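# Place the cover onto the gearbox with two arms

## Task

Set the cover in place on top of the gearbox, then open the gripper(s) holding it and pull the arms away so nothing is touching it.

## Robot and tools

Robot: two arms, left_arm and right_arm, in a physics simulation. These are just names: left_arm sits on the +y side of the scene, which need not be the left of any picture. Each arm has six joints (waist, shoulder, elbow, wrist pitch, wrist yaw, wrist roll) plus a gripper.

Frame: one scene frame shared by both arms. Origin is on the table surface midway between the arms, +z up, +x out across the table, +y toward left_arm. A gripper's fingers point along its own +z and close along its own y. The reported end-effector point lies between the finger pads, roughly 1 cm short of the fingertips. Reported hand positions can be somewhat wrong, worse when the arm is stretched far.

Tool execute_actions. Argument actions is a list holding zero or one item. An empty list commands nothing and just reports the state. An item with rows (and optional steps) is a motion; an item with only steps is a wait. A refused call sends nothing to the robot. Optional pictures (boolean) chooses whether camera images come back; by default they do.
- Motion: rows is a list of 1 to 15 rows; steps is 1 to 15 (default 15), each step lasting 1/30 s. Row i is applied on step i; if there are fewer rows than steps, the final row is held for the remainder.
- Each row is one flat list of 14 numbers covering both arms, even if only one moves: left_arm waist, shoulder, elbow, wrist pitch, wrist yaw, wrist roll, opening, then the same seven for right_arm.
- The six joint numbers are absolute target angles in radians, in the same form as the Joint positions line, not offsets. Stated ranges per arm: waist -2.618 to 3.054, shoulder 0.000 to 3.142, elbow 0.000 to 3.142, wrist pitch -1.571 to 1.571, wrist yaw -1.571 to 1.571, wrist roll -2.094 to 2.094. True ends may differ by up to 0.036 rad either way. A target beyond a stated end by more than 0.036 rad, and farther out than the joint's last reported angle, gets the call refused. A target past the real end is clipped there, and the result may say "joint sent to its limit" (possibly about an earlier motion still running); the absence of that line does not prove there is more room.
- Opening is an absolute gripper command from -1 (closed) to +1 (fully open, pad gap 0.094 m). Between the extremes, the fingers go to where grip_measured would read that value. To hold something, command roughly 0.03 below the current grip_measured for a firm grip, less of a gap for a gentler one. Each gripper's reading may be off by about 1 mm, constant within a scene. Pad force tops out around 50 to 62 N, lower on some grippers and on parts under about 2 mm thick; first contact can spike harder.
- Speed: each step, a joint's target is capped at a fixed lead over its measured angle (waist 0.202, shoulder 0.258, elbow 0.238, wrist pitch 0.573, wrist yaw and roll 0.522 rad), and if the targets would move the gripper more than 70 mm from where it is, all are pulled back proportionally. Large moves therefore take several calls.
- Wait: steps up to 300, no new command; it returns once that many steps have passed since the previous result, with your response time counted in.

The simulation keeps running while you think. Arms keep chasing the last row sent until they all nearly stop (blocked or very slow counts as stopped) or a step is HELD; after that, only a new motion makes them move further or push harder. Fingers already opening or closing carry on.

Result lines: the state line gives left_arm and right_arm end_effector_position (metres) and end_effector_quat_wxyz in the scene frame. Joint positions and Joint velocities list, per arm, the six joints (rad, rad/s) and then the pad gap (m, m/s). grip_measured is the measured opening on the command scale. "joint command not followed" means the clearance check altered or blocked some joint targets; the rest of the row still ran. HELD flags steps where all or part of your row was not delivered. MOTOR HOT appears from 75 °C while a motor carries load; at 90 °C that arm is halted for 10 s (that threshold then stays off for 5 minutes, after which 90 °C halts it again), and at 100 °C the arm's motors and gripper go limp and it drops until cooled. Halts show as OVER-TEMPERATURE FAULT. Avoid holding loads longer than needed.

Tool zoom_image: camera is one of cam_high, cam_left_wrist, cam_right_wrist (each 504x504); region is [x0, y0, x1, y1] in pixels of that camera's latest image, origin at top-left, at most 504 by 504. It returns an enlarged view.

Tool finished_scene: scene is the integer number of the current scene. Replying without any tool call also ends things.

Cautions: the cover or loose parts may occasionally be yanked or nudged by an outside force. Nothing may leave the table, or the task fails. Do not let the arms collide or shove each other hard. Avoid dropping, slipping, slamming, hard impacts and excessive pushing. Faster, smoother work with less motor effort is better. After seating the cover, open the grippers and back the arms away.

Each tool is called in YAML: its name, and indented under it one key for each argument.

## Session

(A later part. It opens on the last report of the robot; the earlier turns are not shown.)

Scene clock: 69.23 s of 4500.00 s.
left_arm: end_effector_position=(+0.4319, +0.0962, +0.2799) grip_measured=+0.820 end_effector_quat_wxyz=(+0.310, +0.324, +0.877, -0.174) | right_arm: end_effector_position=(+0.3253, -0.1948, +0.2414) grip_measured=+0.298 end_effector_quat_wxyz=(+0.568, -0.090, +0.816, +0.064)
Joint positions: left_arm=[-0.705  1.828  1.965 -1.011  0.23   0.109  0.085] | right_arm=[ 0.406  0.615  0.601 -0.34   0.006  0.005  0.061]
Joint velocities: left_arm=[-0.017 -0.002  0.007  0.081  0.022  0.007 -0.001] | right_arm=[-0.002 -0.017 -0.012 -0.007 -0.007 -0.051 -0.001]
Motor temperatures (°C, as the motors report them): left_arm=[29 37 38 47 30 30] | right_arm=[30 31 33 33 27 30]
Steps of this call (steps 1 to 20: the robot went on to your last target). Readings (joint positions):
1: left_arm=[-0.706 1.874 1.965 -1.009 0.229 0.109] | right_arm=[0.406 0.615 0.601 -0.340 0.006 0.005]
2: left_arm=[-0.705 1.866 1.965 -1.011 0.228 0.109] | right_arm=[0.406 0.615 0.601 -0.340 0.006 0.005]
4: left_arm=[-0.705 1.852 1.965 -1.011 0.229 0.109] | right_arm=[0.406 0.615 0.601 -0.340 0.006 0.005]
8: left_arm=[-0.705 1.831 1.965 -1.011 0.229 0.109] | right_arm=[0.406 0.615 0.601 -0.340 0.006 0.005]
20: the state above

execute_actions:
  actions:
    - {"rows":[[-0.7,1.79,2.0,-0.86,0.25,0.12,0.79,0.963,0.8,0.35,0.3,0,0,-1]],"steps":15}
  pictures: false

execute_actions:
  actions:
    - {"rows":[[-0.7,1.79,2.0,-0.86,0.25,0.12,0.79,0.963,0.9,0.35,0.45,0,0,-1],[-0.7,1.79,2.0,-0.86,0.25,0.12,0.79,0.963,1.0,0.36,0.55,0,0,-1],[-0.7,1.79,2.0,-0.86,0.25,0.12,0.79,0.963,1.1,0.38,0.65,0,0,-1],[-0.7,1.79,2.0,-0.86,0.25,0.12,0.79,0.963,1.2,0.4,0.75,0,0,-1],[-0.7,1.79,2.0,-0.86,0.25,0.12,0.79,0.963,1.3,0.43,0.83,0,0,-1],[-0.7,1.79,2.0,-0.86,0.25,0.12,0.79,0.963,1.36,0.46,0.9,0,0,-1],[-0.7,1.79,2.0,-0.86,0.25,0.12,0.79,0.963,1.41,0.485,0.96,0,0,-1]],"steps":15}
  pictures: false

execute_actions:
  actions:
    - {"steps":15}

Scene clock: 73.93 s of 4500.00 s.
left_arm: end_effector_position=(+0.4346, +0.0946, +0.2706) grip_measured=+0.820 end_effector_quat_wxyz=(+0.301, +0.324, +0.880, -0.172) | right_arm: end_effector_position=(+0.2797, -0.0279, +0.1941) grip_measured=-0.978 end_effector_quat_wxyz=(+0.574, -0.298, +0.724, +0.240)
Joint positions: left_arm=[-0.705  1.848  1.965 -1.011  0.23   0.109  0.085] | right_arm=[ 0.958  0.817  0.334  0.254 -0.007  0.004  0.001]
Joint velocities: left_arm=[-0.002 -0.007 -0.007  0.022  0.022  0.007  0.   ] | right_arm=[-0.002  0.017  0.007  0.198  0.11  -0.066 -0.002]
Motor temperatures (°C, as the motors report them): left_arm=[29 40 38 47 30 30] | right_arm=[30 31 33 34 27 30]
Steps of this call (steps 1 to 15: the robot went on to your last target; steps 16 to 90: nothing new was sent; then 1.20 s passed at rest; steps 91 to 105: all 15 steps of this action). Readings (joint positions):
91: left_arm=[-0.705 1.829 1.965 -1.011 0.230 0.109] | right_arm=[0.434 0.628 0.570 -0.262 0.019 0.005]
92: left_arm=[-0.705 1.830 1.965 -1.011 0.230 0.109] | right_arm=[0.500 0.662 0.518 -0.121 0.023 0.005]
94: left_arm=[-0.705 1.834 1.965 -1.011 0.230 0.109] | right_arm=[0.648 0.757 0.421 0.046 0.018 0.005]
98: left_arm=[-0.705 1.844 1.965 -1.011 0.230 0.109] | right_arm=[0.916 0.817 0.334 0.131 -0.000 0.004]
105: the state above

Scene clock: 74.43 s of 4500.00 s.
left_arm: end_effector_position=(+0.4346, +0.0946, +0.2706) grip_measured=+0.820 end_effector_quat_wxyz=(+0.301, +0.324, +0.880, -0.172) | right_arm: end_effector_position=(+0.3433, +0.0348, +0.1871) grip_measured=-0.978 end_effector_quat_wxyz=(+0.622, -0.281, +0.683, +0.259)
Joint positions: left_arm=[-0.705  1.848  1.965 -1.011  0.23   0.109  0.085] | right_arm=[ 0.958  1.425  0.445  0.888 -0.006  0.004  0.001]
Joint velocities: left_arm=[-0.012 -0.002  0.002 -0.022 -0.007 -0.022 -0.   ] | right_arm=[ 0.007 -0.002  0.007  0.462 -0.022 -0.037 -0.   ]
Motor temperatures (°C, as the motors report them): left_arm=[29 40 38 47 30 30] | right_arm=[30 31 33 34 27 30]
Steps of this call (steps 1 to 15: all 15 steps of this action). Readings (joint positions):
1: left_arm=[-0.705 1.848 1.965 -1.011 0.230 0.109] | right_arm=[0.958 0.826 0.334 0.278 -0.006 0.004]
2: left_arm=[-0.705 1.848 1.965 -1.011 0.230 0.109] | right_arm=[0.958 0.860 0.334 0.329 -0.006 0.004]
4: left_arm=[-0.705 1.848 1.965 -1.011 0.230 0.109] | right_arm=[0.958 1.002 0.350 0.467 -0.006 0.004]
8: left_arm=[-0.705 1.848 1.965 -1.011 0.230 0.109] | right_arm=[0.958 1.349 0.431 0.716 -0.006 0.004]
15: the state above

Scene clock: 74.93 s of 4500.00 s.
left_arm: end_effector_position=(+0.4346, +0.0946, +0.2706) grip_measured=+0.820 end_effector_quat_wxyz=(+0.301, +0.324, +0.880, -0.172) | right_arm: end_effector_position=(+0.3439, +0.0354, +0.1997) grip_measured=-0.978 end_effector_quat_wxyz=(+0.639, -0.275, +0.667, +0.267)
Joint positions: left_arm=[-0.705  1.848  1.965 -1.011  0.23   0.109  0.085] | right_arm=[ 0.958  1.425  0.445  0.939 -0.006  0.004  0.001]
Joint velocities: left_arm=[ 0.012  0.002 -0.002 -0.007  0.051 -0.095  0.   ] | right_arm=[ 0.002 -0.012 -0.007 -0.022 -0.051  0.066  0.   ]
Motor temperatures (°C, as the motors report them): left_arm=[29 40 38 47 30 30] | right_arm=[30 31 34 34 27 30]
Steps of this call (steps 1 to 15: the robot went on to your last target). Readings (joint positions):
1: left_arm=[-0.705 1.848 1.965 -1.011 0.230 0.109] | right_arm=[0.958 1.425 0.445 0.900 -0.006 0.004]
2: left_arm=[-0.705 1.848 1.965 -1.011 0.230 0.109] | right_arm=[0.958 1.425 0.445 0.910 -0.006 0.004]
4: left_arm=[-0.705 1.848 1.965 -1.011 0.230 0.109] | right_arm=[0.958 1.425 0.445 0.922 -0.006 0.004]
8: left_arm=[-0.705 1.848 1.965 -1.011 0.230 0.109] | right_arm=[0.958 1.425 0.445 0.934 -0.006 0.004]
15: the state above

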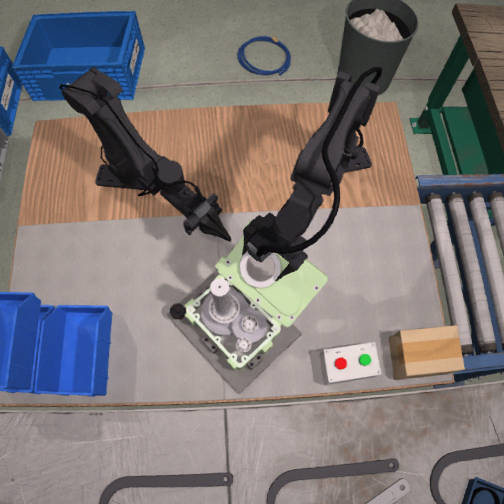

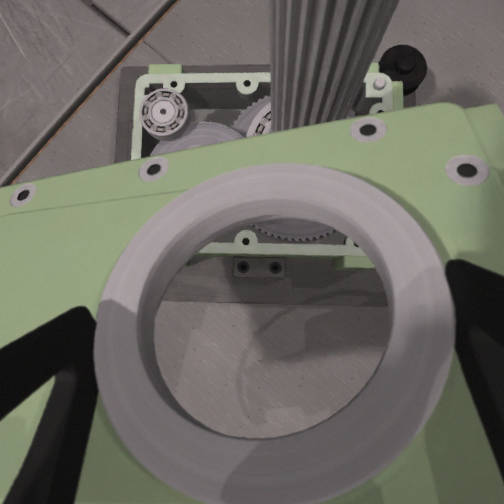

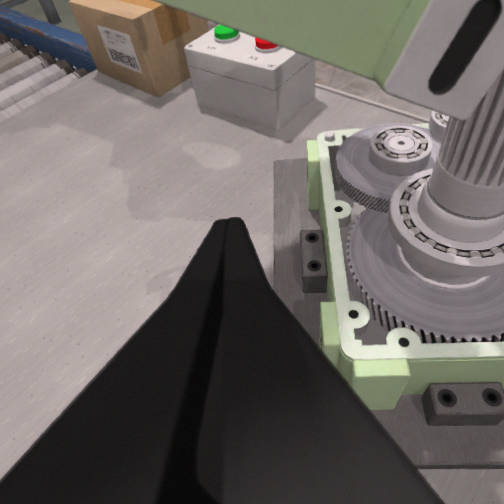

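execute_actions:
  actions:
    - {"rows":[[-0.7,1.78,2.0,-0.86,0.25,0.12,0.79,0.95,1.44,0.51,0.96,0,0,-1],[-0.7,1.78,2.0,-0.86,0.25,0.12,0.79,0.945,1.47,0.54,0.965,0,0,-1],[-0.7,1.78,2.0,-0.86,0.25,0.12,0.79,0.94,1.5,0.57,0.97,0,0,-1],[-0.7,1.78,2.0,-0.86,0.25,0.12,0.79,0.94,1.53,0.6,0.975,0,0,-1],[-0.7,1.78,2.0,-0.86,0.25,0.12,0.79,0.94,1.56,0.625,0.98,0,0,-1],[-0.7,1.78,2.0,-0.86,0.25,0.12,0.79,0.94,1.58,0.645,0.98,0,0,-1],[-0.7,1.78,2.0,-0.86,0.25,0.12,0.79,0.94,1.6,0.665,0.98,0,0,-1]],"steps":15}

Scene clock: 76.80 s of 4500.00 s.
left_arm: end_effector_position=(+0.4346, +0.0946, +0.2706) grip_measured=+0.820 end_effector_quat_wxyz=(+0.301, +0.324, +0.880, -0.172) | right_arm: end_effector_position=(+0.3818, +0.0657, +0.2150) grip_measured=-0.978 end_effector_quat_wxyz=(+0.654, -0.266, +0.656, +0.268)
Joint positions: left_arm=[-0.705  1.848  1.965 -1.011  0.23   0.109  0.085] | right_arm=[ 0.947  1.597  0.633  0.962 -0.005  0.004  0.001]
Joint velocities: left_arm=[ 0.002 -0.002  0.007 -0.066 -0.007 -0.037 -0.002] | right_arm=[-0.012 -0.002 -0.012  0.007  0.037 -0.051 -0.   ]
Motor temperatures (°C, as the motors report them): left_arm=[29 41 38 48 30 30] | right_arm=[30 31 34 34 27 30]
Steps of this call (steps 1 to 15: the robot went on to your last target; steps 16 to 41: nothing new was sent; steps 42 to 56: all 15 steps of this action). Readings (joint positions):
42: left_arm=[-0.705 1.848 1.965 -1.011 0.230 0.109] | right_arm=[0.958 1.426 0.448 0.940 -0.006 0.004]
43: left_arm=[-0.705 1.848 1.965 -1.011 0.230 0.109] | right_arm=[0.958 1.432 0.459 0.940 -0.006 0.004]
45: left_arm=[-0.705 1.848 1.965 -1.011 0.230 0.109] | right_arm=[0.953 1.470 0.507 0.943 -0.006 0.004]
49: left_arm=[-0.705 1.848 1.965 -1.011 0.230 0.109] | right_arm=[0.947 1.573 0.618 0.961 -0.005 0.004]
56: the state above

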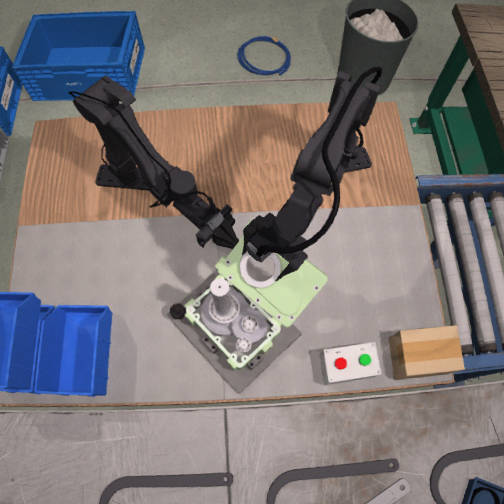

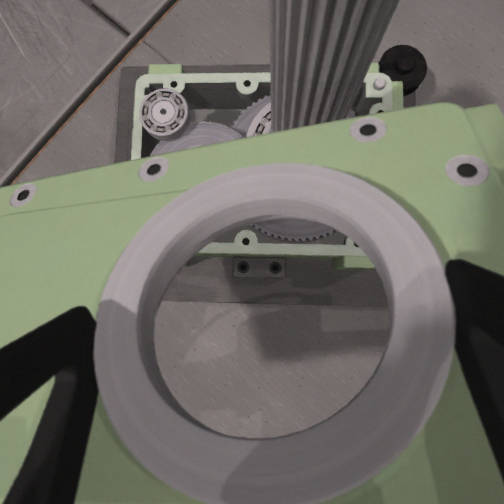

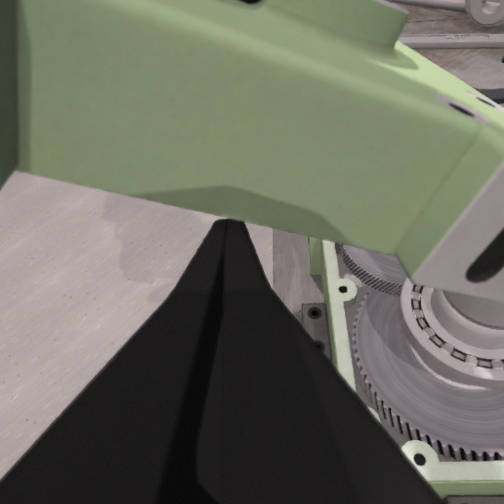

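execute_actions:
  actions:
    - {"rows":[[-0.7,1.78,2.0,-0.86,0.25,0.12,0.79,0.94,1.62,0.67,0.98,0,0,-1],[-0.7,1.78,2.0,-0.86,0.25,0.12,0.79,0.94,1.635,0.685,0.985,0,0,-1],[-0.7,1.78,2.0,-0.86,0.25,0.12,0.79,0.94,1.65,0.70,0.99,0,0,-1],[-0.7,1.78,2.0,-0.86,0.25,0.12,0.79,0.94,1.665,0.715,0.99,0,0,-1],[-0.7,1.78,2.0,-0.86,0.25,0.12,0.79,0.94,1.68,0.73,0.995,0,0,-1],[-0.7,1.78,2.0,-0.86,0.25,0.12,0.79,0.94,1.695,0.742,0.997,0,0,-1]],"steps":15}

Scene clock: 78.17 s of 4500.00 s.
left_arm: end_effector_position=(+0.4346, +0.0946, +0.2706) grip_measured=+0.820 end_effector_quat_wxyz=(+0.301, +0.324, +0.880, -0.172) | right_arm: end_effector_position=(+0.3970, +0.0805, +0.2063) grip_measured=-0.978 end_effector_quat_wxyz=(+0.650, -0.267, +0.659, +0.267)
Joint positions: left_arm=[-0.705  1.848  1.965 -1.011  0.23   0.109  0.085] | right_arm=[ 0.947  1.693  0.706  0.976 -0.005  0.004  0.001]
Joint velocities: left_arm=[ 0.007  0.012  0.007 -0.007  0.022 -0.022 -0.   ] | right_arm=[ 0.002  0.002 -0.007  0.022  0.007  0.007 -0.   ]
Motor temperatures (°C, as the motors report them): left_arm=[29 41 38 48 30 30] | right_arm=[30 31 34 34 27 30]
Steps of this call (steps 1 to 15: the robot went on to your last target; steps 16 to 26: nothing new was sent; steps 27 to 41: all 15 steps of this action). Readings (joint positions):
27: left_arm=[-0.705 1.848 1.965 -1.011 0.230 0.109] | right_arm=[0.947 1.599 0.633 0.964 -0.005 0.004]
28: left_arm=[-0.705 1.848 1.965 -1.011 0.230 0.109] | right_arm=[0.947 1.604 0.636 0.966 -0.005 0.004]
30: left_arm=[-0.705 1.848 1.965 -1.011 0.230 0.109] | right_arm=[0.947 1.628 0.654 0.969 -0.005 0.004]
34: left_arm=[-0.705 1.848 1.965 -1.011 0.230 0.109] | right_arm=[0.947 1.686 0.703 0.973 -0.005 0.004]
41: the state above

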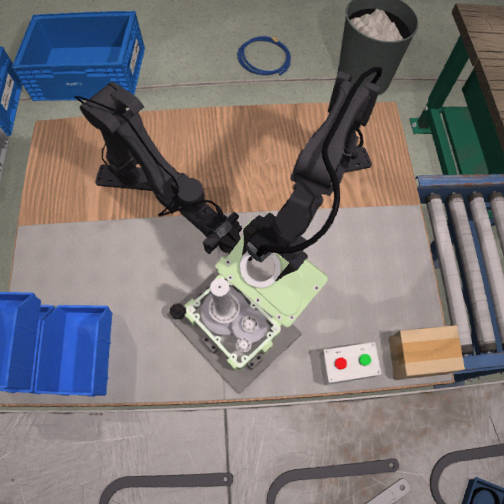

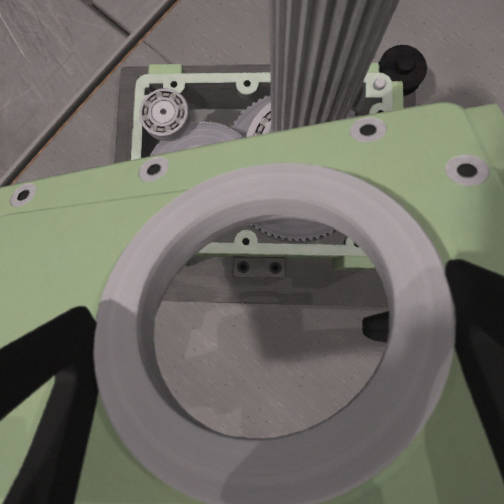

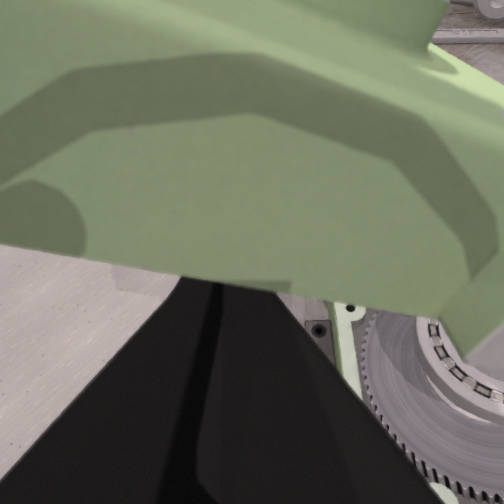

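execute_actions:
  actions:
    - {"rows":[[-0.7,1.78,2.0,-0.86,0.25,0.13,0.79,0.945,1.665,0.75,0.97,0,0,-1],[-0.7,1.78,2.0,-0.86,0.25,0.135,0.79,0.95,1.645,0.76,0.945,0,0,-1],[-0.7,1.78,2.0,-0.86,0.25,0.14,0.79,0.955,1.63,0.77,0.92,0,0,-1],[-0.7,1.78,2.0,-0.86,0.25,0.145,0.79,0.96,1.61,0.78,0.895,0,0,-1],[-0.7,1.77,2.0,-0.86,0.25,0.15,0.79,0.965,1.595,0.785,0.87,0,0,-1],[-0.7,1.76,2.0,-0.86,0.25,0.155,0.79,0.968,1.58,0.795,0.845,0,0,-1],[-0.7,1.75,2.0,-0.86,0.25,0.16,0.79,0.971,1.56,0.805,0.82,0,0,-1],[-0.7,1.74,2.0,-0.86,0.25,0.165,0.79,0.974,1.545,0.815,0.795,0,0,-1],[-0.7,1.73,2.0,-0.86,0.25,0.17,0.79,0.977,1.53,0.82,0.77,0,0,-1],[-0.7,1.72,2.0,-0.86,0.25,0.17,0.79,0.98,1.51,0.83,0.745,0,0,-1],[-0.7,1.71,2.0,-0.86,0.25,0.17,0.79,0.982,1.495,0.84,0.72,0,0,-1],[-0.7,1.70,2.0,-0.86,0.25,0.17,0.79,0.984,1.48,0.85,0.695,0,0,-1],[-0.7,1.69,2.0,-0.86,0.25,0.17,0.79,0.986,1.46,0.86,0.67,0,0,-1],[-0.7,1.68,2.0,-0.86,0.25,0.17,0.79,0.988,1.445,0.87,0.645,0,0,-1],[-0.7,1.67,2.0,-0.86,0.25,0.17,0.79,0.99,1.43,0.875,0.62,0,0,-1]],"steps":15}
  pictures: false

execute_actions:
  actions:
    - {"steps":20}

Scene clock: 81.23 s of 4500.00 s.
left_arm: end_effector_position=(+0.4271, +0.0989, +0.3109) grip_measured=+0.820 end_effector_quat_wxyz=(+0.351, +0.330, +0.858, -0.178) | right_arm: end_effector_position=(+0.3766, +0.0877, +0.2584) grip_measured=-0.978 end_effector_quat_wxyz=(+0.633, -0.286, +0.664, +0.276)
Joint positions: left_arm=[-0.705  1.769  1.965 -0.985  0.23   0.124  0.085] | right_arm=[ 0.986  1.504  0.803  0.654 -0.011  0.004  0.001]
Joint velocities: left_arm=[-0.017 -0.369 -0.007  0.051  0.022  0.022 -0.001] | right_arm=[ 0.081 -0.491  0.266 -0.74  -0.007 -0.007 -0.   ]
Motor temperatures (°C, as the motors report them): left_arm=[29 42 38 48 30 30] | right_arm=[30 31 34 34 27 30]
Steps of this call (steps 1 to 15: the robot went on to your last target; steps 16 to 77: nothing new was sent; steps 78 to 92: all 15 steps of this action). Readings (joint positions):
78: left_arm=[-0.705 1.848 1.965 -1.011 0.230 0.109] | right_arm=[0.947 1.693 0.706 0.977 -0.005 0.004]
79: left_arm=[-0.705 1.848 1.965 -1.011 0.230 0.110] | right_arm=[0.947 1.691 0.708 0.972 -0.005 0.004]
81: left_arm=[-0.705 1.848 1.965 -1.011 0.230 0.113] | right_arm=[0.948 1.678 0.719 0.940 -0.005 0.004]
85: left_arm=[-0.705 1.839 1.965 -0.995 0.230 0.118] | right_arm=[0.963 1.620 0.743 0.838 -0.005 0.004]
92: the state above

Scene clock: 81.90 s of 4500.00 s.
left_arm: end_effector_position=(+0.4181, +0.1040, +0.3330) grip_measured=+0.820 end_effector_quat_wxyz=(+0.374, +0.335, +0.846, -0.178) | right_arm: end_effector_position=(+0.3718, +0.0864, +0.2765) grip_measured=-0.978 end_effector_quat_wxyz=(+0.635, -0.287, +0.660, +0.280)
Joint positions: left_arm=[-0.705  1.719  1.965 -0.986  0.23   0.137  0.085] | right_arm=[ 0.99   1.459  0.83   0.592 -0.014  0.004  0.001]
Joint velocities: left_arm=[ 0.007 -0.012  0.002 -0.051  0.007 -0.051 -0.   ] | right_arm=[ 0.012  0.002 -0.002 -0.037 -0.051  0.007  0.   ]
Motor temperatures (°C, as the motors report them): left_arm=[29 42 38 48 30 30] | right_arm=[30 32 34 34 27 30]
Steps of this call (steps 1 to 20: the robot went on to your last target). Readings (joint positions):
1: left_arm=[-0.705 1.757 1.965 -0.983 0.230 0.124] | right_arm=[0.988 1.489 0.811 0.634 -0.012 0.004]
2: left_arm=[-0.705 1.745 1.965 -0.981 0.230 0.124] | right_arm=[0.989 1.477 0.817 0.622 -0.013 0.004]
4: left_arm=[-0.705 1.726 1.965 -0.979 0.230 0.127] | right_arm=[0.990 1.463 0.826 0.612 -0.014 0.004]
8: left_arm=[-0.705 1.717 1.965 -0.978 0.230 0.133] | right_arm=[0.990 1.459 0.830 0.605 -0.014 0.004]
20: the state above

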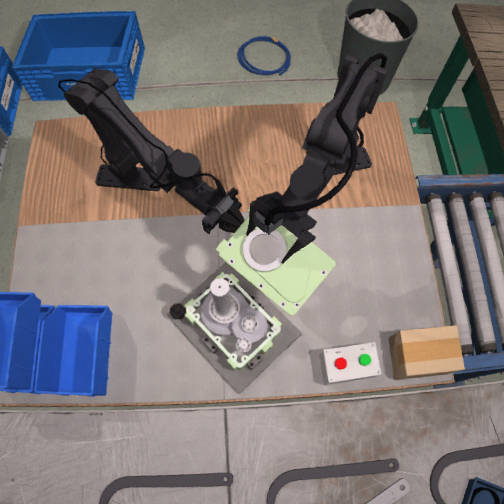

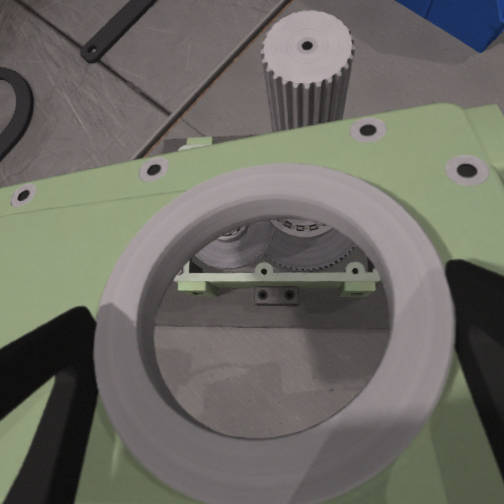

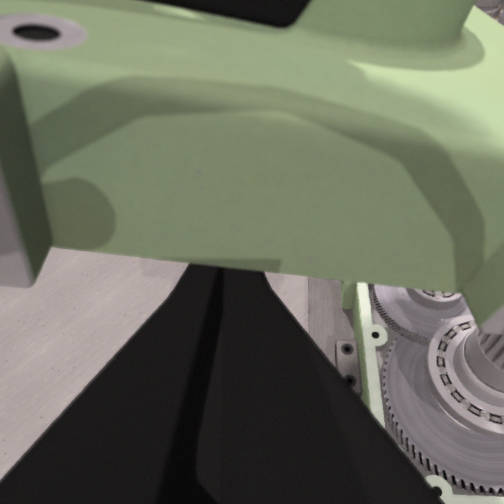

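execute_actions:
  actions:
    - {"rows":[[-0.7,1.67,2.0,-0.86,0.25,0.17,0.79,0.993,1.425,0.895,0.6,0,0,-1],[-0.7,1.67,2.0,-0.86,0.25,0.17,0.79,0.996,1.42,0.91,0.58,0,0,-1],[-0.7,1.66,2.0,-0.86,0.25,0.17,0.79,0.999,1.415,0.925,0.56,0,0,-1],[-0.7,1.65,2.0,-0.86,0.25,0.175,0.79,1.002,1.41,0.94,0.535,0,0,-1],[-0.7,1.64,2.0,-0.86,0.25,0.175,0.79,1.005,1.405,0.955,0.515,0,0,-1],[-0.7,1.63,2.0,-0.86,0.25,0.18,0.79,1.008,1.4,0.97,0.495,0,0,-1],[-0.7,1.62,2.0,-0.86,0.25,0.18,0.79,1.011,1.395,0.985,0.47,0,0,-1],[-0.7,1.61,2.0,-0.86,0.25,0.18,0.79,1.014,1.39,1.0,0.45,0,0,-1],[-0.7,1.6,2.0,-0.86,0.25,0.18,0.79,1.017,1.385,1.015,0.43,0,0,-1],[-0.7,1.59,2.0,-0.86,0.25,0.18,0.79,1.02,1.38,1.03,0.41,0,0,-1],[-0.7,1.58,2.0,-0.86,0.25,0.18,0.79,1.023,1.375,1.045,0.385,0,0,-1],[-0.7,1.575,2.0,-0.86,0.25,0.18,0.79,1.026,1.37,1.06,0.365,0,0,-1],[-0.7,1.57,2.0,-0.86,0.25,0.18,0.79,1.029,1.367,1.078,0.345,0,0,-1],[-0.7,1.565,2.0,-0.86,0.25,0.18,0.79,1.032,1.363,1.095,0.32,0,0,-1],[-0.7,1.56,2.0,-0.86,0.25,0.18,0.79,1.035,1.36,1.11,0.3,0,0,-1]],"steps":15}
  pictures: false

execute_actions:
  actions:
    - {"steps":20}

Scene clock: 84.40 s of 4500.00 s.
left_arm: end_effector_position=(+0.4045, +0.1179, +0.3728) grip_measured=+0.820 end_effector_quat_wxyz=(+0.420, +0.329, +0.827, -0.177) | right_arm: end_effector_position=(+0.3598, +0.1008, +0.3145) grip_measured=-0.978 end_effector_quat_wxyz=(+0.607, -0.310, +0.675, +0.282)
Joint positions: left_arm=[-0.698  1.631  1.965 -0.977  0.218  0.139  0.085] | right_arm=[ 1.029  1.414  1.017  0.293 -0.014  0.004  0.001]
Joint velocities: left_arm=[ 0.002 -0.325  0.002  0.125  0.022 -0.022  0.001] | right_arm=[ 0.11  -0.129  0.481 -0.593  0.007 -0.022 -0.001]
Motor temperatures (°C, as the motors report them): left_arm=[29 42 38 48 30 30] | right_arm=[30 32 35 35 27 30]
Steps of this call (steps 1 to 15: the robot went on to your last target; steps 16 to 60: nothing new was sent; steps 61 to 75: all 15 steps of this action). Readings (joint positions):
61: left_arm=[-0.705 1.719 1.965 -0.986 0.230 0.137] | right_arm=[0.990 1.459 0.832 0.589 -0.014 0.004]
62: left_arm=[-0.705 1.719 1.965 -0.986 0.229 0.137] | right_arm=[0.990 1.459 0.839 0.578 -0.014 0.004]
64: left_arm=[-0.704 1.719 1.965 -0.985 0.228 0.137] | right_arm=[0.992 1.459 0.857 0.543 -0.014 0.004]
68: left_arm=[-0.699 1.705 1.965 -0.985 0.225 0.138] | right_arm=[1.003 1.452 0.908 0.451 -0.013 0.004]
75: the state above

Scene clock: 85.07 s of 4500.00 s.
left_arm: end_effector_position=(+0.3983, +0.1211, +0.3867) grip_measured=+0.820 end_effector_quat_wxyz=(+0.435, +0.328, +0.819, -0.180) | right_arm: end_effector_position=(+0.3555, +0.1011, +0.3259) grip_measured=-0.978 end_effector_quat_wxyz=(+0.604, -0.313, +0.675, +0.284)
Joint positions: left_arm=[-0.698  1.601  1.965 -0.971  0.219  0.139  0.085] | right_arm=[ 1.036  1.398  1.054  0.236 -0.016  0.004  0.001]
Joint velocities: left_arm=[-0.017  0.002 -0.002 -0.051 -0.022 -0.037 -0.   ] | right_arm=[ 0.017 -0.002 -0.007  0.022 -0.066 -0.081  0.001]
Motor temperatures (°C, as the motors report them): left_arm=[29 42 38 48 30 30] | right_arm=[30 32 35 35 27 30]
Steps of this call (steps 1 to 20: the robot went on to your last target). Readings (joint positions):
1: left_arm=[-0.698 1.620 1.965 -0.973 0.218 0.139] | right_arm=[1.033 1.409 1.031 0.276 -0.015 0.004]
2: left_arm=[-0.698 1.612 1.965 -0.969 0.218 0.139] | right_arm=[1.035 1.406 1.041 0.265 -0.015 0.004]
4: left_arm=[-0.698 1.601 1.965 -0.965 0.219 0.139] | right_arm=[1.036 1.399 1.052 0.254 -0.016 0.004]
8: left_arm=[-0.698 1.600 1.965 -0.966 0.219 0.139] | right_arm=[1.036 1.398 1.054 0.241 -0.016 0.004]
20: the state above

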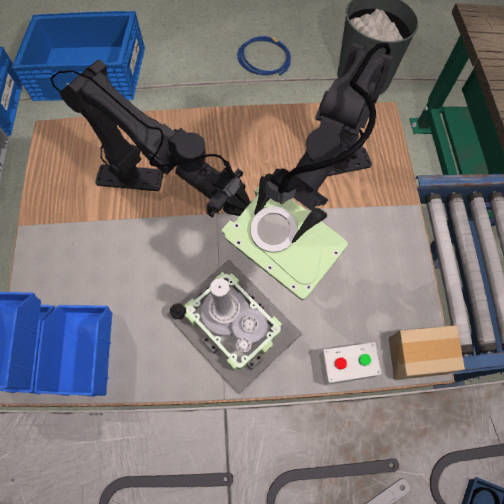

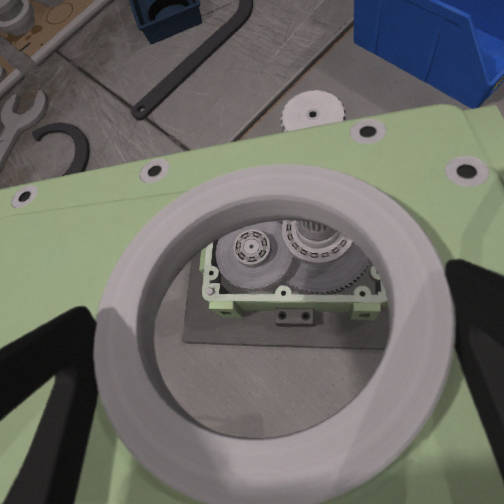

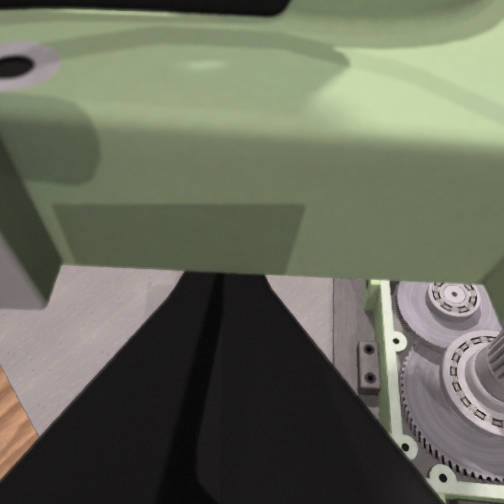

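execute_actions:
  actions:
    - {"rows":[[-0.705,1.565,2.006,-0.84,0.25,0.18,0.79,1.03,1.357,1.107,0.31,0,0,-1],[-0.709,1.573,2.012,-0.82,0.25,0.18,0.79,1.022,1.354,1.104,0.31,0,0,-1],[-0.713,1.582,2.017,-0.805,0.25,0.18,0.79,1.013,1.351,1.1,0.315,0,0,-1],[-0.717,1.592,2.021,-0.79,0.25,0.18,0.79,1.003,1.348,1.097,0.315,0,0,-1],[-0.721,1.602,2.025,-0.775,0.255,0.175,0.79,0.993,1.345,1.093,0.32,0,0,-1],[-0.725,1.612,2.029,-0.76,0.255,0.175,0.79,0.983,1.343,1.09,0.32,0,0,-1],[-0.729,1.622,2.033,-0.745,0.255,0.175,0.79,0.973,1.34,1.087,0.32,0,0,-1],[-0.733,1.632,2.037,-0.73,0.26,0.17,0.79,0.963,1.337,1.083,0.32,0,0,-1],[-0.737,1.642,2.041,-0.715,0.26,0.17,0.79,0.953,1.334,1.08,0.32,0,0,-1],[-0.741,1.652,2.045,-0.70,0.26,0.17,0.79,0.943,1.331,1.077,0.32,0,0,-1],[-0.745,1.662,2.049,-0.685,0.26,0.17,0.79,0.933,1.329,1.073,0.32,0,0,-1],[-0.749,1.672,2.053,-0.67,0.26,0.165,0.79,0.923,1.326,1.07,0.32,0,0,-1],[-0.753,1.682,2.057,-0.655,0.265,0.165,0.79,0.913,1.323,1.067,0.32,0,0,-1],[-0.757,1.692,2.061,-0.64,0.265,0.165,0.79,0.903,1.32,1.063,0.32,0,0,-1],[-0.76,1.702,2.065,-0.63,0.265,0.165,0.79,0.893,1.318,1.06,0.32,0,0,-1]],"steps":15}
  pictures: false

execute_actions:
  actions:
    - {"steps":20}

Scene clock: 88.20 s of 4500.00 s.
left_arm: end_effector_position=(+0.4336, +0.0826, +0.3845) grip_measured=+0.820 end_effector_quat_wxyz=(+0.466, +0.335, +0.795, -0.196) | right_arm: end_effector_position=(+0.3920, +0.0584, +0.3258) grip_measured=-0.978 end_effector_quat_wxyz=(+0.615, -0.274, +0.698, +0.245)
Joint positions: left_arm=[-0.73   1.715  2.001 -0.81   0.225  0.129  0.085] | right_arm=[ 0.918  1.376  1.052  0.2   -0.012  0.004  0.001]
Joint velocities: left_arm=[-0.115  0.286  0.129  0.388 -0.051  0.007 -0.001] | right_arm=[-0.291 -0.1   -0.076 -0.007  0.066  0.022 -0.   ]
Motor temperatures (°C, as the motors report them): left_arm=[29 41 37 49 30 30] | right_arm=[30 33 35 35 27 30]
Steps of this call (steps 1 to 15: the robot went on to your last target; steps 16 to 79: nothing new was sent; steps 80 to 94: all 15 steps of this action). Readings (joint positions):
80: left_arm=[-0.698 1.601 1.965 -0.971 0.219 0.139] | right_arm=[1.036 1.398 1.054 0.236 -0.016 0.004]
81: left_arm=[-0.698 1.601 1.965 -0.970 0.219 0.139] | right_arm=[1.036 1.398 1.054 0.236 -0.016 0.004]
83: left_arm=[-0.698 1.605 1.965 -0.965 0.219 0.139] | right_arm=[1.032 1.398 1.054 0.236 -0.017 0.004]
87: left_arm=[-0.703 1.635 1.971 -0.924 0.219 0.137] | right_arm=[0.997 1.395 1.054 0.228 -0.018 0.004]
94: the state above

Scene clock: 88.87 s of 4500.00 s.
left_arm: end_effector_position=(+0.4401, +0.0714, +0.3832) grip_measured=+0.820 end_effector_quat_wxyz=(+0.473, +0.340, +0.787, -0.203) | right_arm: end_effector_position=(+0.3985, +0.0477, +0.3244) grip_measured=-0.978 end_effector_quat_wxyz=(+0.618, -0.263, +0.703, +0.234)
Joint positions: left_arm=[-0.74   1.741  2.005 -0.768  0.232  0.128  0.085] | right_arm=[ 0.896  1.367  1.043  0.198 -0.001  0.004  0.001]
Joint velocities: left_arm=[ 0.002  0.027 -0.002 -0.022 -0.007 -0.022  0.   ] | right_arm=[-0.002 -0.012  0.017  0.007  0.066 -0.051  0.   ]
Motor temperatures (°C, as the motors report them): left_arm=[29 41 38 49 30 30] | right_arm=[30 33 35 36 27 30]
Steps of this call (steps 1 to 20: the robot went on to your last target). Readings (joint positions):
1: left_arm=[-0.734 1.723 2.004 -0.796 0.226 0.129] | right_arm=[0.909 1.373 1.049 0.200 -0.011 0.004]
2: left_arm=[-0.736 1.730 2.005 -0.784 0.229 0.129] | right_arm=[0.902 1.370 1.047 0.200 -0.008 0.004]
4: left_arm=[-0.739 1.738 2.005 -0.770 0.231 0.129] | right_arm=[0.896 1.367 1.043 0.198 -0.003 0.004]
8: left_arm=[-0.740 1.741 2.005 -0.768 0.232 0.128] | right_arm=[0.896 1.367 1.042 0.198 -0.001 0.004]
20: the state above

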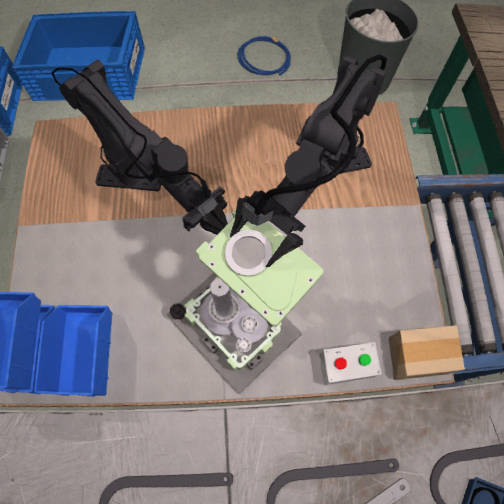

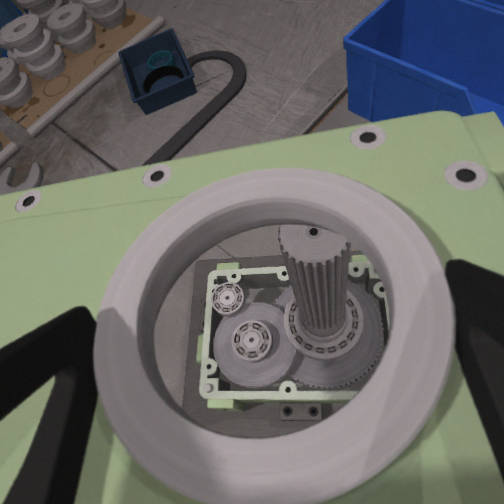

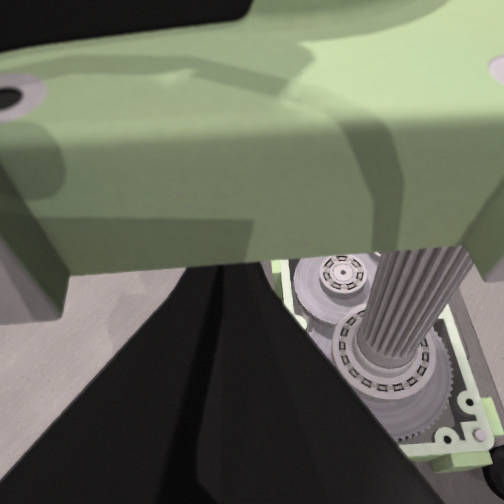

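execute_actions:
  actions:
    - {"rows":[[-0.764,1.71,2.069,-0.615,0.267,0.165,0.79,0.885,1.316,1.056,0.32,0,0,-1],[-0.769,1.72,2.073,-0.6,0.269,0.165,0.79,0.875,1.314,1.052,0.32,0,0,-1],[-0.773,1.731,2.077,-0.587,0.27,0.163,0.79,0.864,1.312,1.048,0.32,0,0,-1],[-0.778,1.742,2.081,-0.574,0.272,0.162,0.79,0.853,1.31,1.044,0.32,0,0,-1],[-0.782,1.754,2.085,-0.561,0.274,0.161,0.79,0.841,1.308,1.04,0.32,0,0,-1],[-0.787,1.766,2.089,-0.548,0.275,0.16,0.79,0.829,1.306,1.036,0.32,0,0,-1],[-0.791,1.778,2.093,-0.535,0.277,0.159,0.79,0.817,1.304,1.032,0.325,0,0,-1],[-0.796,1.79,2.097,-0.522,0.279,0.158,0.79,0.805,1.302,1.028,0.325,0,0,-1],[-0.8,1.802,2.101,-0.509,0.28,0.157,0.79,0.793,1.299,1.024,0.325,0,0,-1],[-0.805,1.814,2.105,-0.496,0.282,0.156,0.79,0.781,1.297,1.02,0.325,0,0,-1],[-0.809,1.826,2.109,-0.483,0.284,0.155,0.79,0.769,1.294,1.016,0.33,0,0,-1],[-0.813,1.838,2.113,-0.47,0.285,0.154,0.79,0.757,1.292,1.012,0.33,0,0,-1],[-0.817,1.85,2.117,-0.457,0.287,0.153,0.79,0.746,1.29,1.008,0.33,0,0,-1],[-0.821,1.86,2.121,-0.444,0.289,0.152,0.79,0.735,1.287,1.004,0.33,0,0,-1],[-0.825,1.87,2.125,-0.435,0.29,0.15,0.79,0.725,1.285,1.0,0.33,0,0,-1]],"steps":15}
  pictures: false

execute_actions:
  actions:
    - {"steps":20}

Scene clock: 91.43 s of 4500.00 s.
left_arm: end_effector_position=(+0.4691, +0.0181, +0.3687) grip_measured=+0.820 end_effector_quat_wxyz=(+0.495, +0.354, +0.760, -0.227) | right_arm: end_effector_position=(+0.4303, -0.0083, +0.3093) grip_measured=-0.978 end_effector_quat_wxyz=(+0.623, -0.218, +0.727, +0.189)
Joint positions: left_arm=[-0.792  1.888  2.06  -0.604  0.239  0.115  0.085] | right_arm=[ 0.754  1.34   0.987  0.2   -0.009  0.003  0.001]
Joint velocities: left_arm=[-0.095  0.369  0.105  0.286  0.022 -0.051  0.001] | right_arm=[-0.305 -0.032 -0.173  0.007 -0.066  0.037 -0.001]
Motor temperatures (°C, as the motors report them): left_arm=[29 41 38 50 30 30] | right_arm=[30 33 35 37 27 30]
Steps of this call (steps 1 to 15: the robot went on to your last target; steps 16 to 62: nothing new was sent; steps 63 to 77: all 15 steps of this action). Readings (joint positions):
63: left_arm=[-0.740 1.741 2.005 -0.768 0.232 0.128] | right_arm=[0.896 1.367 1.043 0.198 -0.001 0.004]
64: left_arm=[-0.740 1.741 2.005 -0.767 0.232 0.128] | right_arm=[0.894 1.367 1.043 0.198 -0.002 0.004]
66: left_arm=[-0.743 1.750 2.012 -0.760 0.232 0.127] | right_arm=[0.885 1.366 1.041 0.199 -0.005 0.004]
70: left_arm=[-0.762 1.792 2.034 -0.711 0.232 0.124] | right_arm=[0.840 1.351 1.025 0.201 -0.009 0.004]
77: the state above

Scene clock: 92.10 s of 4500.00 s.
left_arm: end_effector_position=(+0.4746, +0.0070, +0.3601) grip_measured=+0.820 end_effector_quat_wxyz=(+0.494, +0.356, +0.758, -0.234) | right_arm: end_effector_position=(+0.4348, -0.0194, +0.3011) grip_measured=-0.978 end_effector_quat_wxyz=(+0.617, -0.209, +0.738, +0.177)
Joint positions: left_arm=[-0.8    1.92   2.063 -0.57   0.248  0.108  0.085] | right_arm=[ 0.73   1.337  0.974  0.186 -0.004  0.003  0.001]
Joint velocities: left_arm=[ 0.007 -0.002  0.007 -0.081 -0.066  0.007  0.   ] | right_arm=[-0.007 -0.002  0.012 -0.051 -0.007  0.007 -0.   ]
Motor temperatures (°C, as the motors report them): left_arm=[29 41 38 50 30 30] | right_arm=[30 33 35 37 27 30]
Steps of this call (steps 1 to 20: the robot went on to your last target). Readings (joint positions):
1: left_arm=[-0.796 1.899 2.063 -0.592 0.240 0.113] | right_arm=[0.745 1.340 0.983 0.198 -0.009 0.003]
2: left_arm=[-0.798 1.908 2.063 -0.582 0.242 0.112] | right_arm=[0.738 1.339 0.979 0.195 -0.009 0.003]
4: left_arm=[-0.800 1.918 2.063 -0.572 0.244 0.111] | right_arm=[0.731 1.339 0.975 0.188 -0.006 0.003]
8: left_arm=[-0.800 1.920 2.063 -0.572 0.246 0.109] | right_arm=[0.730 1.338 0.974 0.186 -0.005 0.003]
20: the state above

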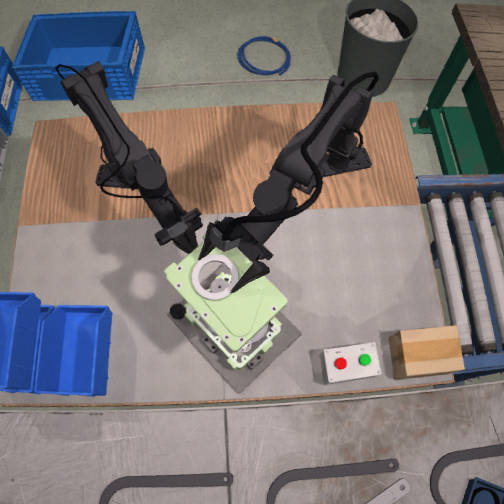

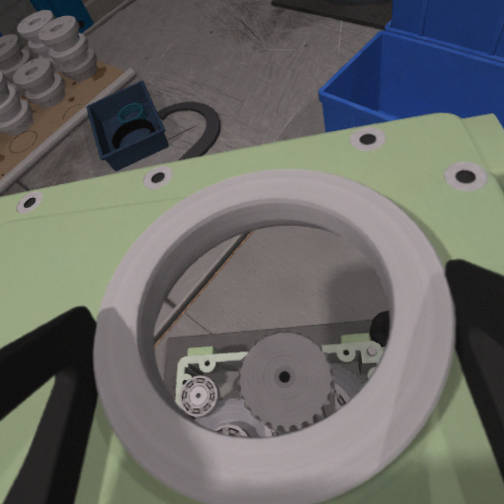

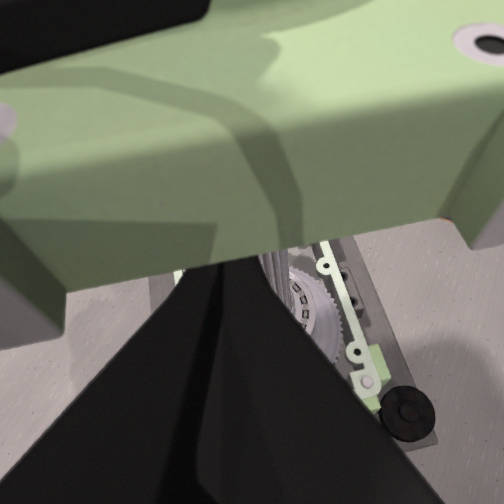

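execute_actions:
  actions:
    - {"rows":[[-0.832,1.86,2.1,-0.425,0.29,0.15,0.79,0.72,1.289,0.985,0.35,0,0,-1],[-0.838,1.852,2.075,-0.405,0.29,0.15,0.79,0.716,1.293,0.97,0.37,0,0,-1],[-0.838,1.845,2.05,-0.385,0.29,0.15,0.79,0.714,1.297,0.955,0.39,0,0,-1],[-0.838,1.839,2.025,-0.365,0.29,0.15,0.79,0.714,1.301,0.94,0.41,0,0,-1],[-0.838,1.833,2.0,-0.343,0.29,0.15,0.79,0.714,1.305,0.925,0.43,0,0,-1],[-0.838,1.827,1.975,-0.32,0.29,0.15,0.79,0.714,1.309,0.91,0.45,0,0,-1],[-0.838,1.821,1.95,-0.298,0.29,0.15,0.79,0.714,1.313,0.895,0.47,0,0,-1],[-0.838,1.815,1.925,-0.276,0.29,0.15,0.79,0.714,1.317,0.88,0.49,0,0,-1],[-0.838,1.81,1.9,-0.254,0.29,0.15,0.79,0.714,1.321,0.865,0.51,0,0,-1],[-0.838,1.805,1.875,-0.232,0.29,0.15,0.79,0.714,1.325,0.85,0.53,0,0,-1],[-0.838,1.8,1.85,-0.21,0.29,0.15,0.79,0.714,1.329,0.835,0.55,0,0,-1]],"steps":15}
  pictures: false

execute_actions:
  actions:
    - {"steps":15}

Scene clock: 95.87 s of 4500.00 s.
left_arm: end_effector_position=(+0.4691, +0.0014, +0.3216) grip_measured=+0.820 end_effector_quat_wxyz=(+0.492, +0.361, +0.756, -0.237) | right_arm: end_effector_position=(+0.4309, -0.0252, +0.2609) grip_measured=-0.978 end_effector_quat_wxyz=(+0.620, -0.207, +0.736, +0.176)
Joint positions: left_arm=[-0.814  1.866  1.832 -0.394  0.248  0.108  0.085] | right_arm=[ 0.724  1.345  0.811  0.365 -0.005  0.002  0.001]
Joint velocities: left_arm=[ 0.012  0.002 -0.164  0.095  0.007  0.007 -0.   ] | right_arm=[-0.002  0.1   -0.081  0.022 -0.022  0.022 -0.001]
Motor temperatures (°C, as the motors report them): left_arm=[29 43 39 51 30 30] | right_arm=[30 34 36 38 27 30]
Steps of this call (steps 1 to 15: the robot went on to your last target; steps 16 to 90: nothing new was sent; then 0.27 s passed at rest; steps 91 to 105: all 15 steps of this action). Readings (joint positions):
91: left_arm=[-0.800 1.920 2.063 -0.570 0.248 0.108] | right_arm=[0.730 1.337 0.974 0.186 -0.004 0.003]
92: left_arm=[-0.802 1.920 2.063 -0.568 0.248 0.108] | right_arm=[0.729 1.337 0.971 0.192 -0.004 0.003]
94: left_arm=[-0.804 1.914 2.045 -0.546 0.246 0.108] | right_arm=[0.726 1.337 0.953 0.224 -0.004 0.003]
98: left_arm=[-0.808 1.886 1.957 -0.478 0.245 0.109] | right_arm=[0.724 1.337 0.896 0.297 -0.004 0.002]
105: the state above

Scene clock: 96.37 s of 4500.00 s.
left_arm: end_effector_position=(+0.4710, +0.0002, +0.3284) grip_measured=+0.820 end_effector_quat_wxyz=(+0.505, +0.359, +0.747, -0.239) | right_arm: end_effector_position=(+0.4339, -0.0269, +0.2678) grip_measured=-0.978 end_effector_quat_wxyz=(+0.633, -0.200, +0.727, +0.176)
Joint positions: left_arm=[-0.814  1.863  1.827 -0.362  0.247  0.108  0.085] | right_arm=[0.719 1.349 0.809 0.404 0.002 0.002 0.001]
Joint velocities: left_arm=[-0.022  0.017 -0.002 -0.081 -0.037 -0.007 -0.001] | right_arm=[-0.007 -0.007 -0.007 -0.095  0.007  0.037 -0.001]
Motor temperatures (°C, as the motors report them): left_arm=[29 43 39 51 30 30] | right_arm=[30 34 36 39 27 30]
Steps of this call (steps 1 to 15: the robot went on to your last target). Readings (joint positions):
1: left_arm=[-0.814 1.866 1.828 -0.392 0.247 0.108] | right_arm=[0.724 1.348 0.809 0.367 -0.006 0.002]
2: left_arm=[-0.814 1.866 1.827 -0.391 0.245 0.108] | right_arm=[0.724 1.349 0.809 0.370 -0.006 0.002]
4: left_arm=[-0.814 1.866 1.827 -0.384 0.245 0.108] | right_arm=[0.722 1.349 0.809 0.378 -0.005 0.002]
8: left_arm=[-0.814 1.864 1.827 -0.367 0.247 0.108] | right_arm=[0.720 1.349 0.809 0.397 -0.001 0.002]
15: the state above

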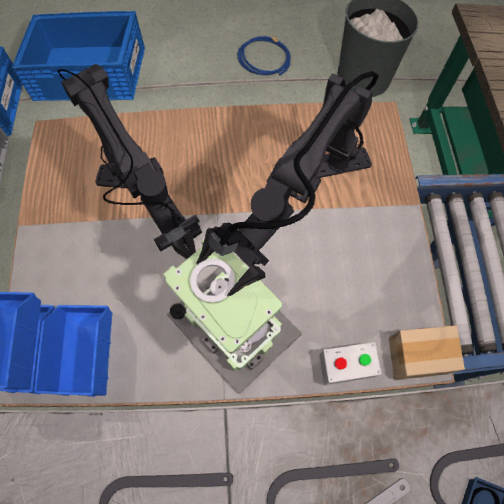

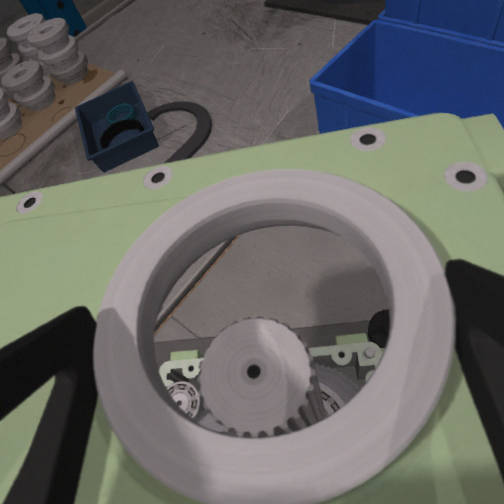

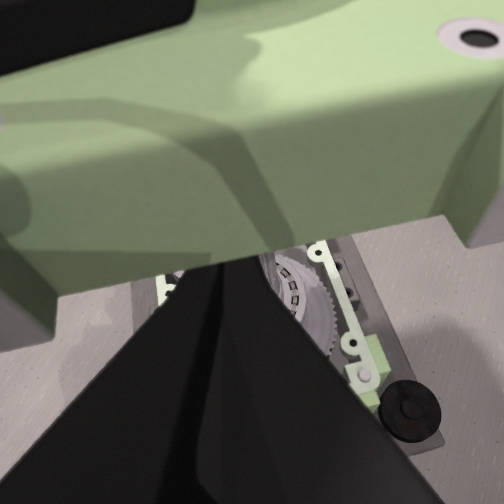

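execute_actions:
  actions:
    - {"rows":[[-0.82,1.797,1.835,-0.2,0.29,0.16,0.79,0.72,1.331,0.825,0.56,0,0,-1],[-0.805,1.794,1.82,-0.185,0.29,0.165,0.79,0.728,1.333,0.815,0.575,0,0,-1],[-0.795,1.791,1.8,-0.168,0.29,0.17,0.79,0.735,1.336,0.805,0.59,0,0,-1],[-0.795,1.788,1.78,-0.15,0.29,0.175,0.79,0.735,1.339,0.793,0.605,0,0,-1],[-0.795,1.785,1.76,-0.13,0.29,0.18,0.79,0.735,1.342,0.781,0.62,0,0,-1],[-0.795,1.783,1.74,-0.112,0.29,0.18,0.79,0.735,1.346,0.77,0.635,0,0,-1],[-0.795,1.782,1.72,-0.094,0.29,0.18,0.79,0.735,1.352,0.757,0.655,0,0,-1],[-0.795,1.782,1.7,-0.075,0.29,0.18,0.79,0.735,1.362,0.743,0.68,0,0,-1],[-0.795,1.782,1.68,-0.055,0.29,0.18,0.79,0.735,1.372,0.73,0.705,0,0,-1],[-0.795,1.783,1.66,-0.035,0.29,0.18,0.79,0.735,1.383,0.717,0.73,0,0,-1],[-0.795,1.784,1.64,-0.015,0.29,0.18,0.79,0.735,1.394,0.704,0.755,0,0,-1],[-0.795,1.785,1.62,0.005,0.29,0.18,0.79,0.735,1.405,0.69,0.78,0,0,-1],[-0.795,1.786,1.6,0.025,0.29,0.18,0.79,0.735,1.416,0.678,0.805,0,0,-1]],"steps":15}
  pictures: false

execute_actions:
  actions:
    - {"steps":15}

Scene clock: 99.17 s of 4500.00 s.
left_arm: end_effector_position=(+0.4747, +0.0112, +0.2723) grip_measured=+0.820 end_effector_quat_wxyz=(+0.499, +0.363, +0.753, -0.231) | right_arm: end_effector_position=(+0.4296, -0.0239, +0.2172) grip_measured=-0.978 end_effector_quat_wxyz=(+0.627, -0.206, +0.730, +0.178)
Joint positions: left_arm=[-0.791  1.836  1.589 -0.174  0.257  0.13   0.085] | right_arm=[ 0.729  1.428  0.667  0.61  -0.001  0.002  0.001]
Joint velocities: left_arm=[-0.012  0.071 -0.33   0.095 -0.007  0.037  0.001] | right_arm=[ 0.022  0.227 -0.232  0.227 -0.168  0.022 -0.   ]
Motor temperatures (°C, as the motors report them): left_arm=[29 44 39 52 30 30] | right_arm=[30 33 36 39 27 30]
Steps of this call (steps 1 to 15: the robot went on to your last target; steps 16 to 69: nothing new was sent; steps 70 to 84: all 15 steps of this action). Readings (joint positions):
70: left_arm=[-0.814 1.863 1.827 -0.361 0.247 0.108] | right_arm=[0.719 1.349 0.809 0.404 0.002 0.002]
71: left_arm=[-0.813 1.862 1.823 -0.356 0.248 0.108] | right_arm=[0.719 1.349 0.807 0.408 0.002 0.002]
73: left_arm=[-0.807 1.854 1.800 -0.332 0.257 0.113] | right_arm=[0.722 1.349 0.797 0.429 0.002 0.002]
77: left_arm=[-0.795 1.836 1.727 -0.274 0.260 0.123] | right_arm=[0.727 1.354 0.756 0.487 0.002 0.002]
84: the state above

Scene clock: 99.67 s of 4500.00 s.
left_arm: end_effector_position=(+0.4778, +0.0093, +0.2693) grip_measured=+0.820 end_effector_quat_wxyz=(+0.506, +0.363, +0.748, -0.231) | right_arm: end_effector_position=(+0.4303, -0.0242, +0.2152) grip_measured=-0.978 end_effector_quat_wxyz=(+0.633, -0.203, +0.726, +0.177)
Joint positions: left_arm=[-0.791  1.844  1.573 -0.133  0.256  0.132  0.085] | right_arm=[0.731 1.441 0.653 0.653 0.007 0.002 0.001]
Joint velocities: left_arm=[ 0.002  0.002  0.002  0.022 -0.037  0.022 -0.001] | right_arm=[ 0.022 -0.022 -0.002 -0.037  0.051  0.037 -0.001]
Motor temperatures (°C, as the motors report them): left_arm=[29 44 39 52 30 30] | right_arm=[30 33 36 40 27 30]
Steps of this call (steps 1 to 15: the robot went on to your last target). Readings (joint positions):
1: left_arm=[-0.791 1.839 1.581 -0.173 0.256 0.130] | right_arm=[0.730 1.434 0.660 0.615 -0.003 0.002]
2: left_arm=[-0.791 1.842 1.576 -0.173 0.256 0.130] | right_arm=[0.731 1.438 0.656 0.616 -0.004 0.002]
4: left_arm=[-0.791 1.844 1.573 -0.171 0.256 0.130] | right_arm=[0.731 1.441 0.653 0.617 -0.004 0.002]
8: left_arm=[-0.791 1.844 1.573 -0.148 0.256 0.131] | right_arm=[0.731 1.441 0.653 0.639 0.002 0.002]
15: the state above

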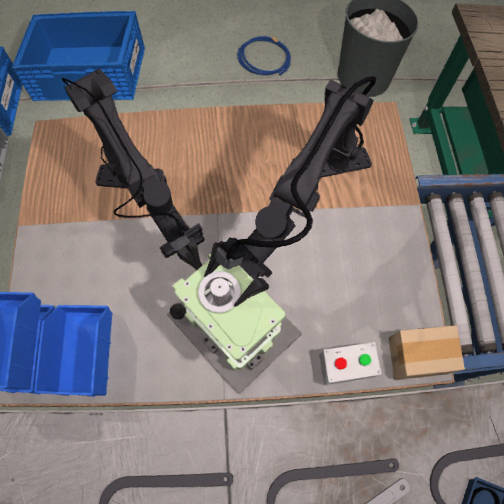

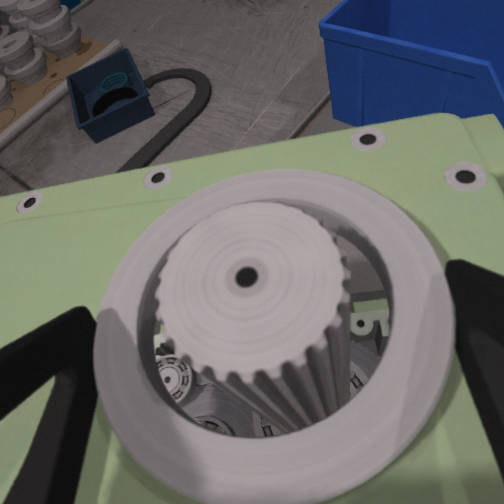

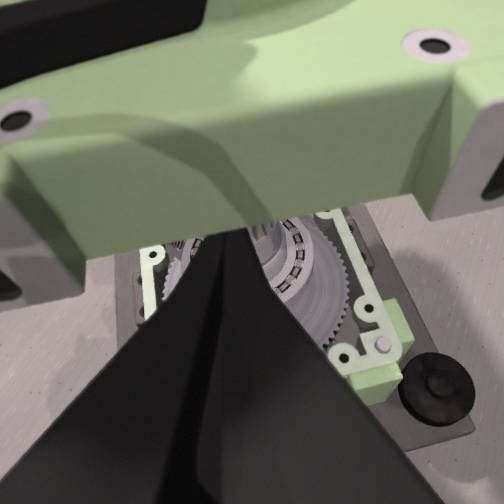

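execute_actions:
  actions: []

Scene clock: 101.70 s of 4500.00 s.
left_arm: end_effector_position=(+0.4778, +0.0093, +0.2693) grip_measured=+0.820 end_effector_quat_wxyz=(+0.506, +0.363, +0.748, -0.231) | right_arm: end_effector_position=(+0.4303, -0.0242, +0.2152) grip_measured=-0.978 end_effector_quat_wxyz=(+0.633, -0.203, +0.726, +0.177)
Joint positions: left_arm=[-0.791  1.844  1.573 -0.133  0.256  0.132  0.085] | right_arm=[0.731 1.441 0.653 0.653 0.007 0.002 0.001]
Joint velocities: left_arm=[-0.002  0.007 -0.012  0.037  0.007 -0.007 -0.001] | right_arm=[ 0.012  0.002  0.007  0.022  0.051 -0.022 -0.   ]
Motor temperatures (°C, as the motors report them): left_arm=[29 45 39 53 30 30] | right_arm=[30 33 36 40 27 30]
Steps of this call (steps 1 to 15: the robot went on to your last target; steps 16 to 61: nothing new was sent). Readings (joint positions):
1: left_arm=[-0.791 1.844 1.573 -0.133 0.256 0.132] | right_arm=[0.731 1.441 0.653 0.653 0.007 0.002]
2: left_arm=[-0.791 1.844 1.573 -0.133 0.256 0.132] | right_arm=[0.731 1.441 0.653 0.653 0.007 0.002]
4: left_arm=[-0.791 1.844 1.573 -0.133 0.256 0.132] | right_arm=[0.731 1.441 0.653 0.653 0.007 0.002]
8: left_arm=[-0.791 1.844 1.573 -0.133 0.256 0.132] | right_arm=[0.731 1.441 0.653 0.653 0.007 0.002]
61: the state above
All arms were judged still, so your last target was given up. Only a new action makes them travel on or press farther. Fingers that are still opening or closing keep moving.

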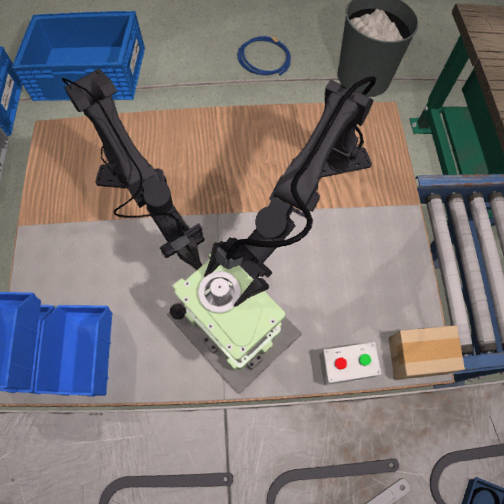

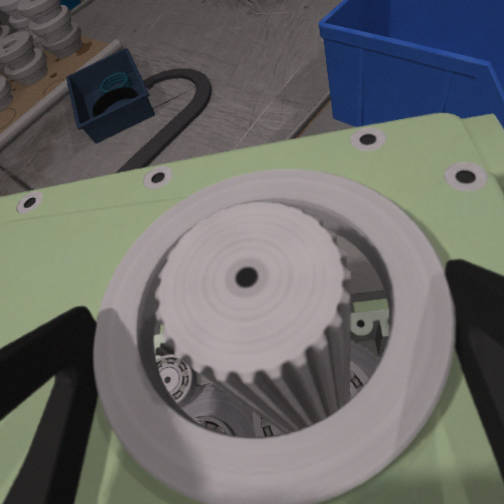

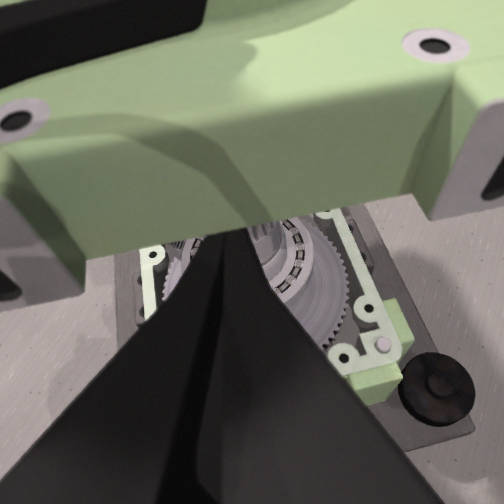

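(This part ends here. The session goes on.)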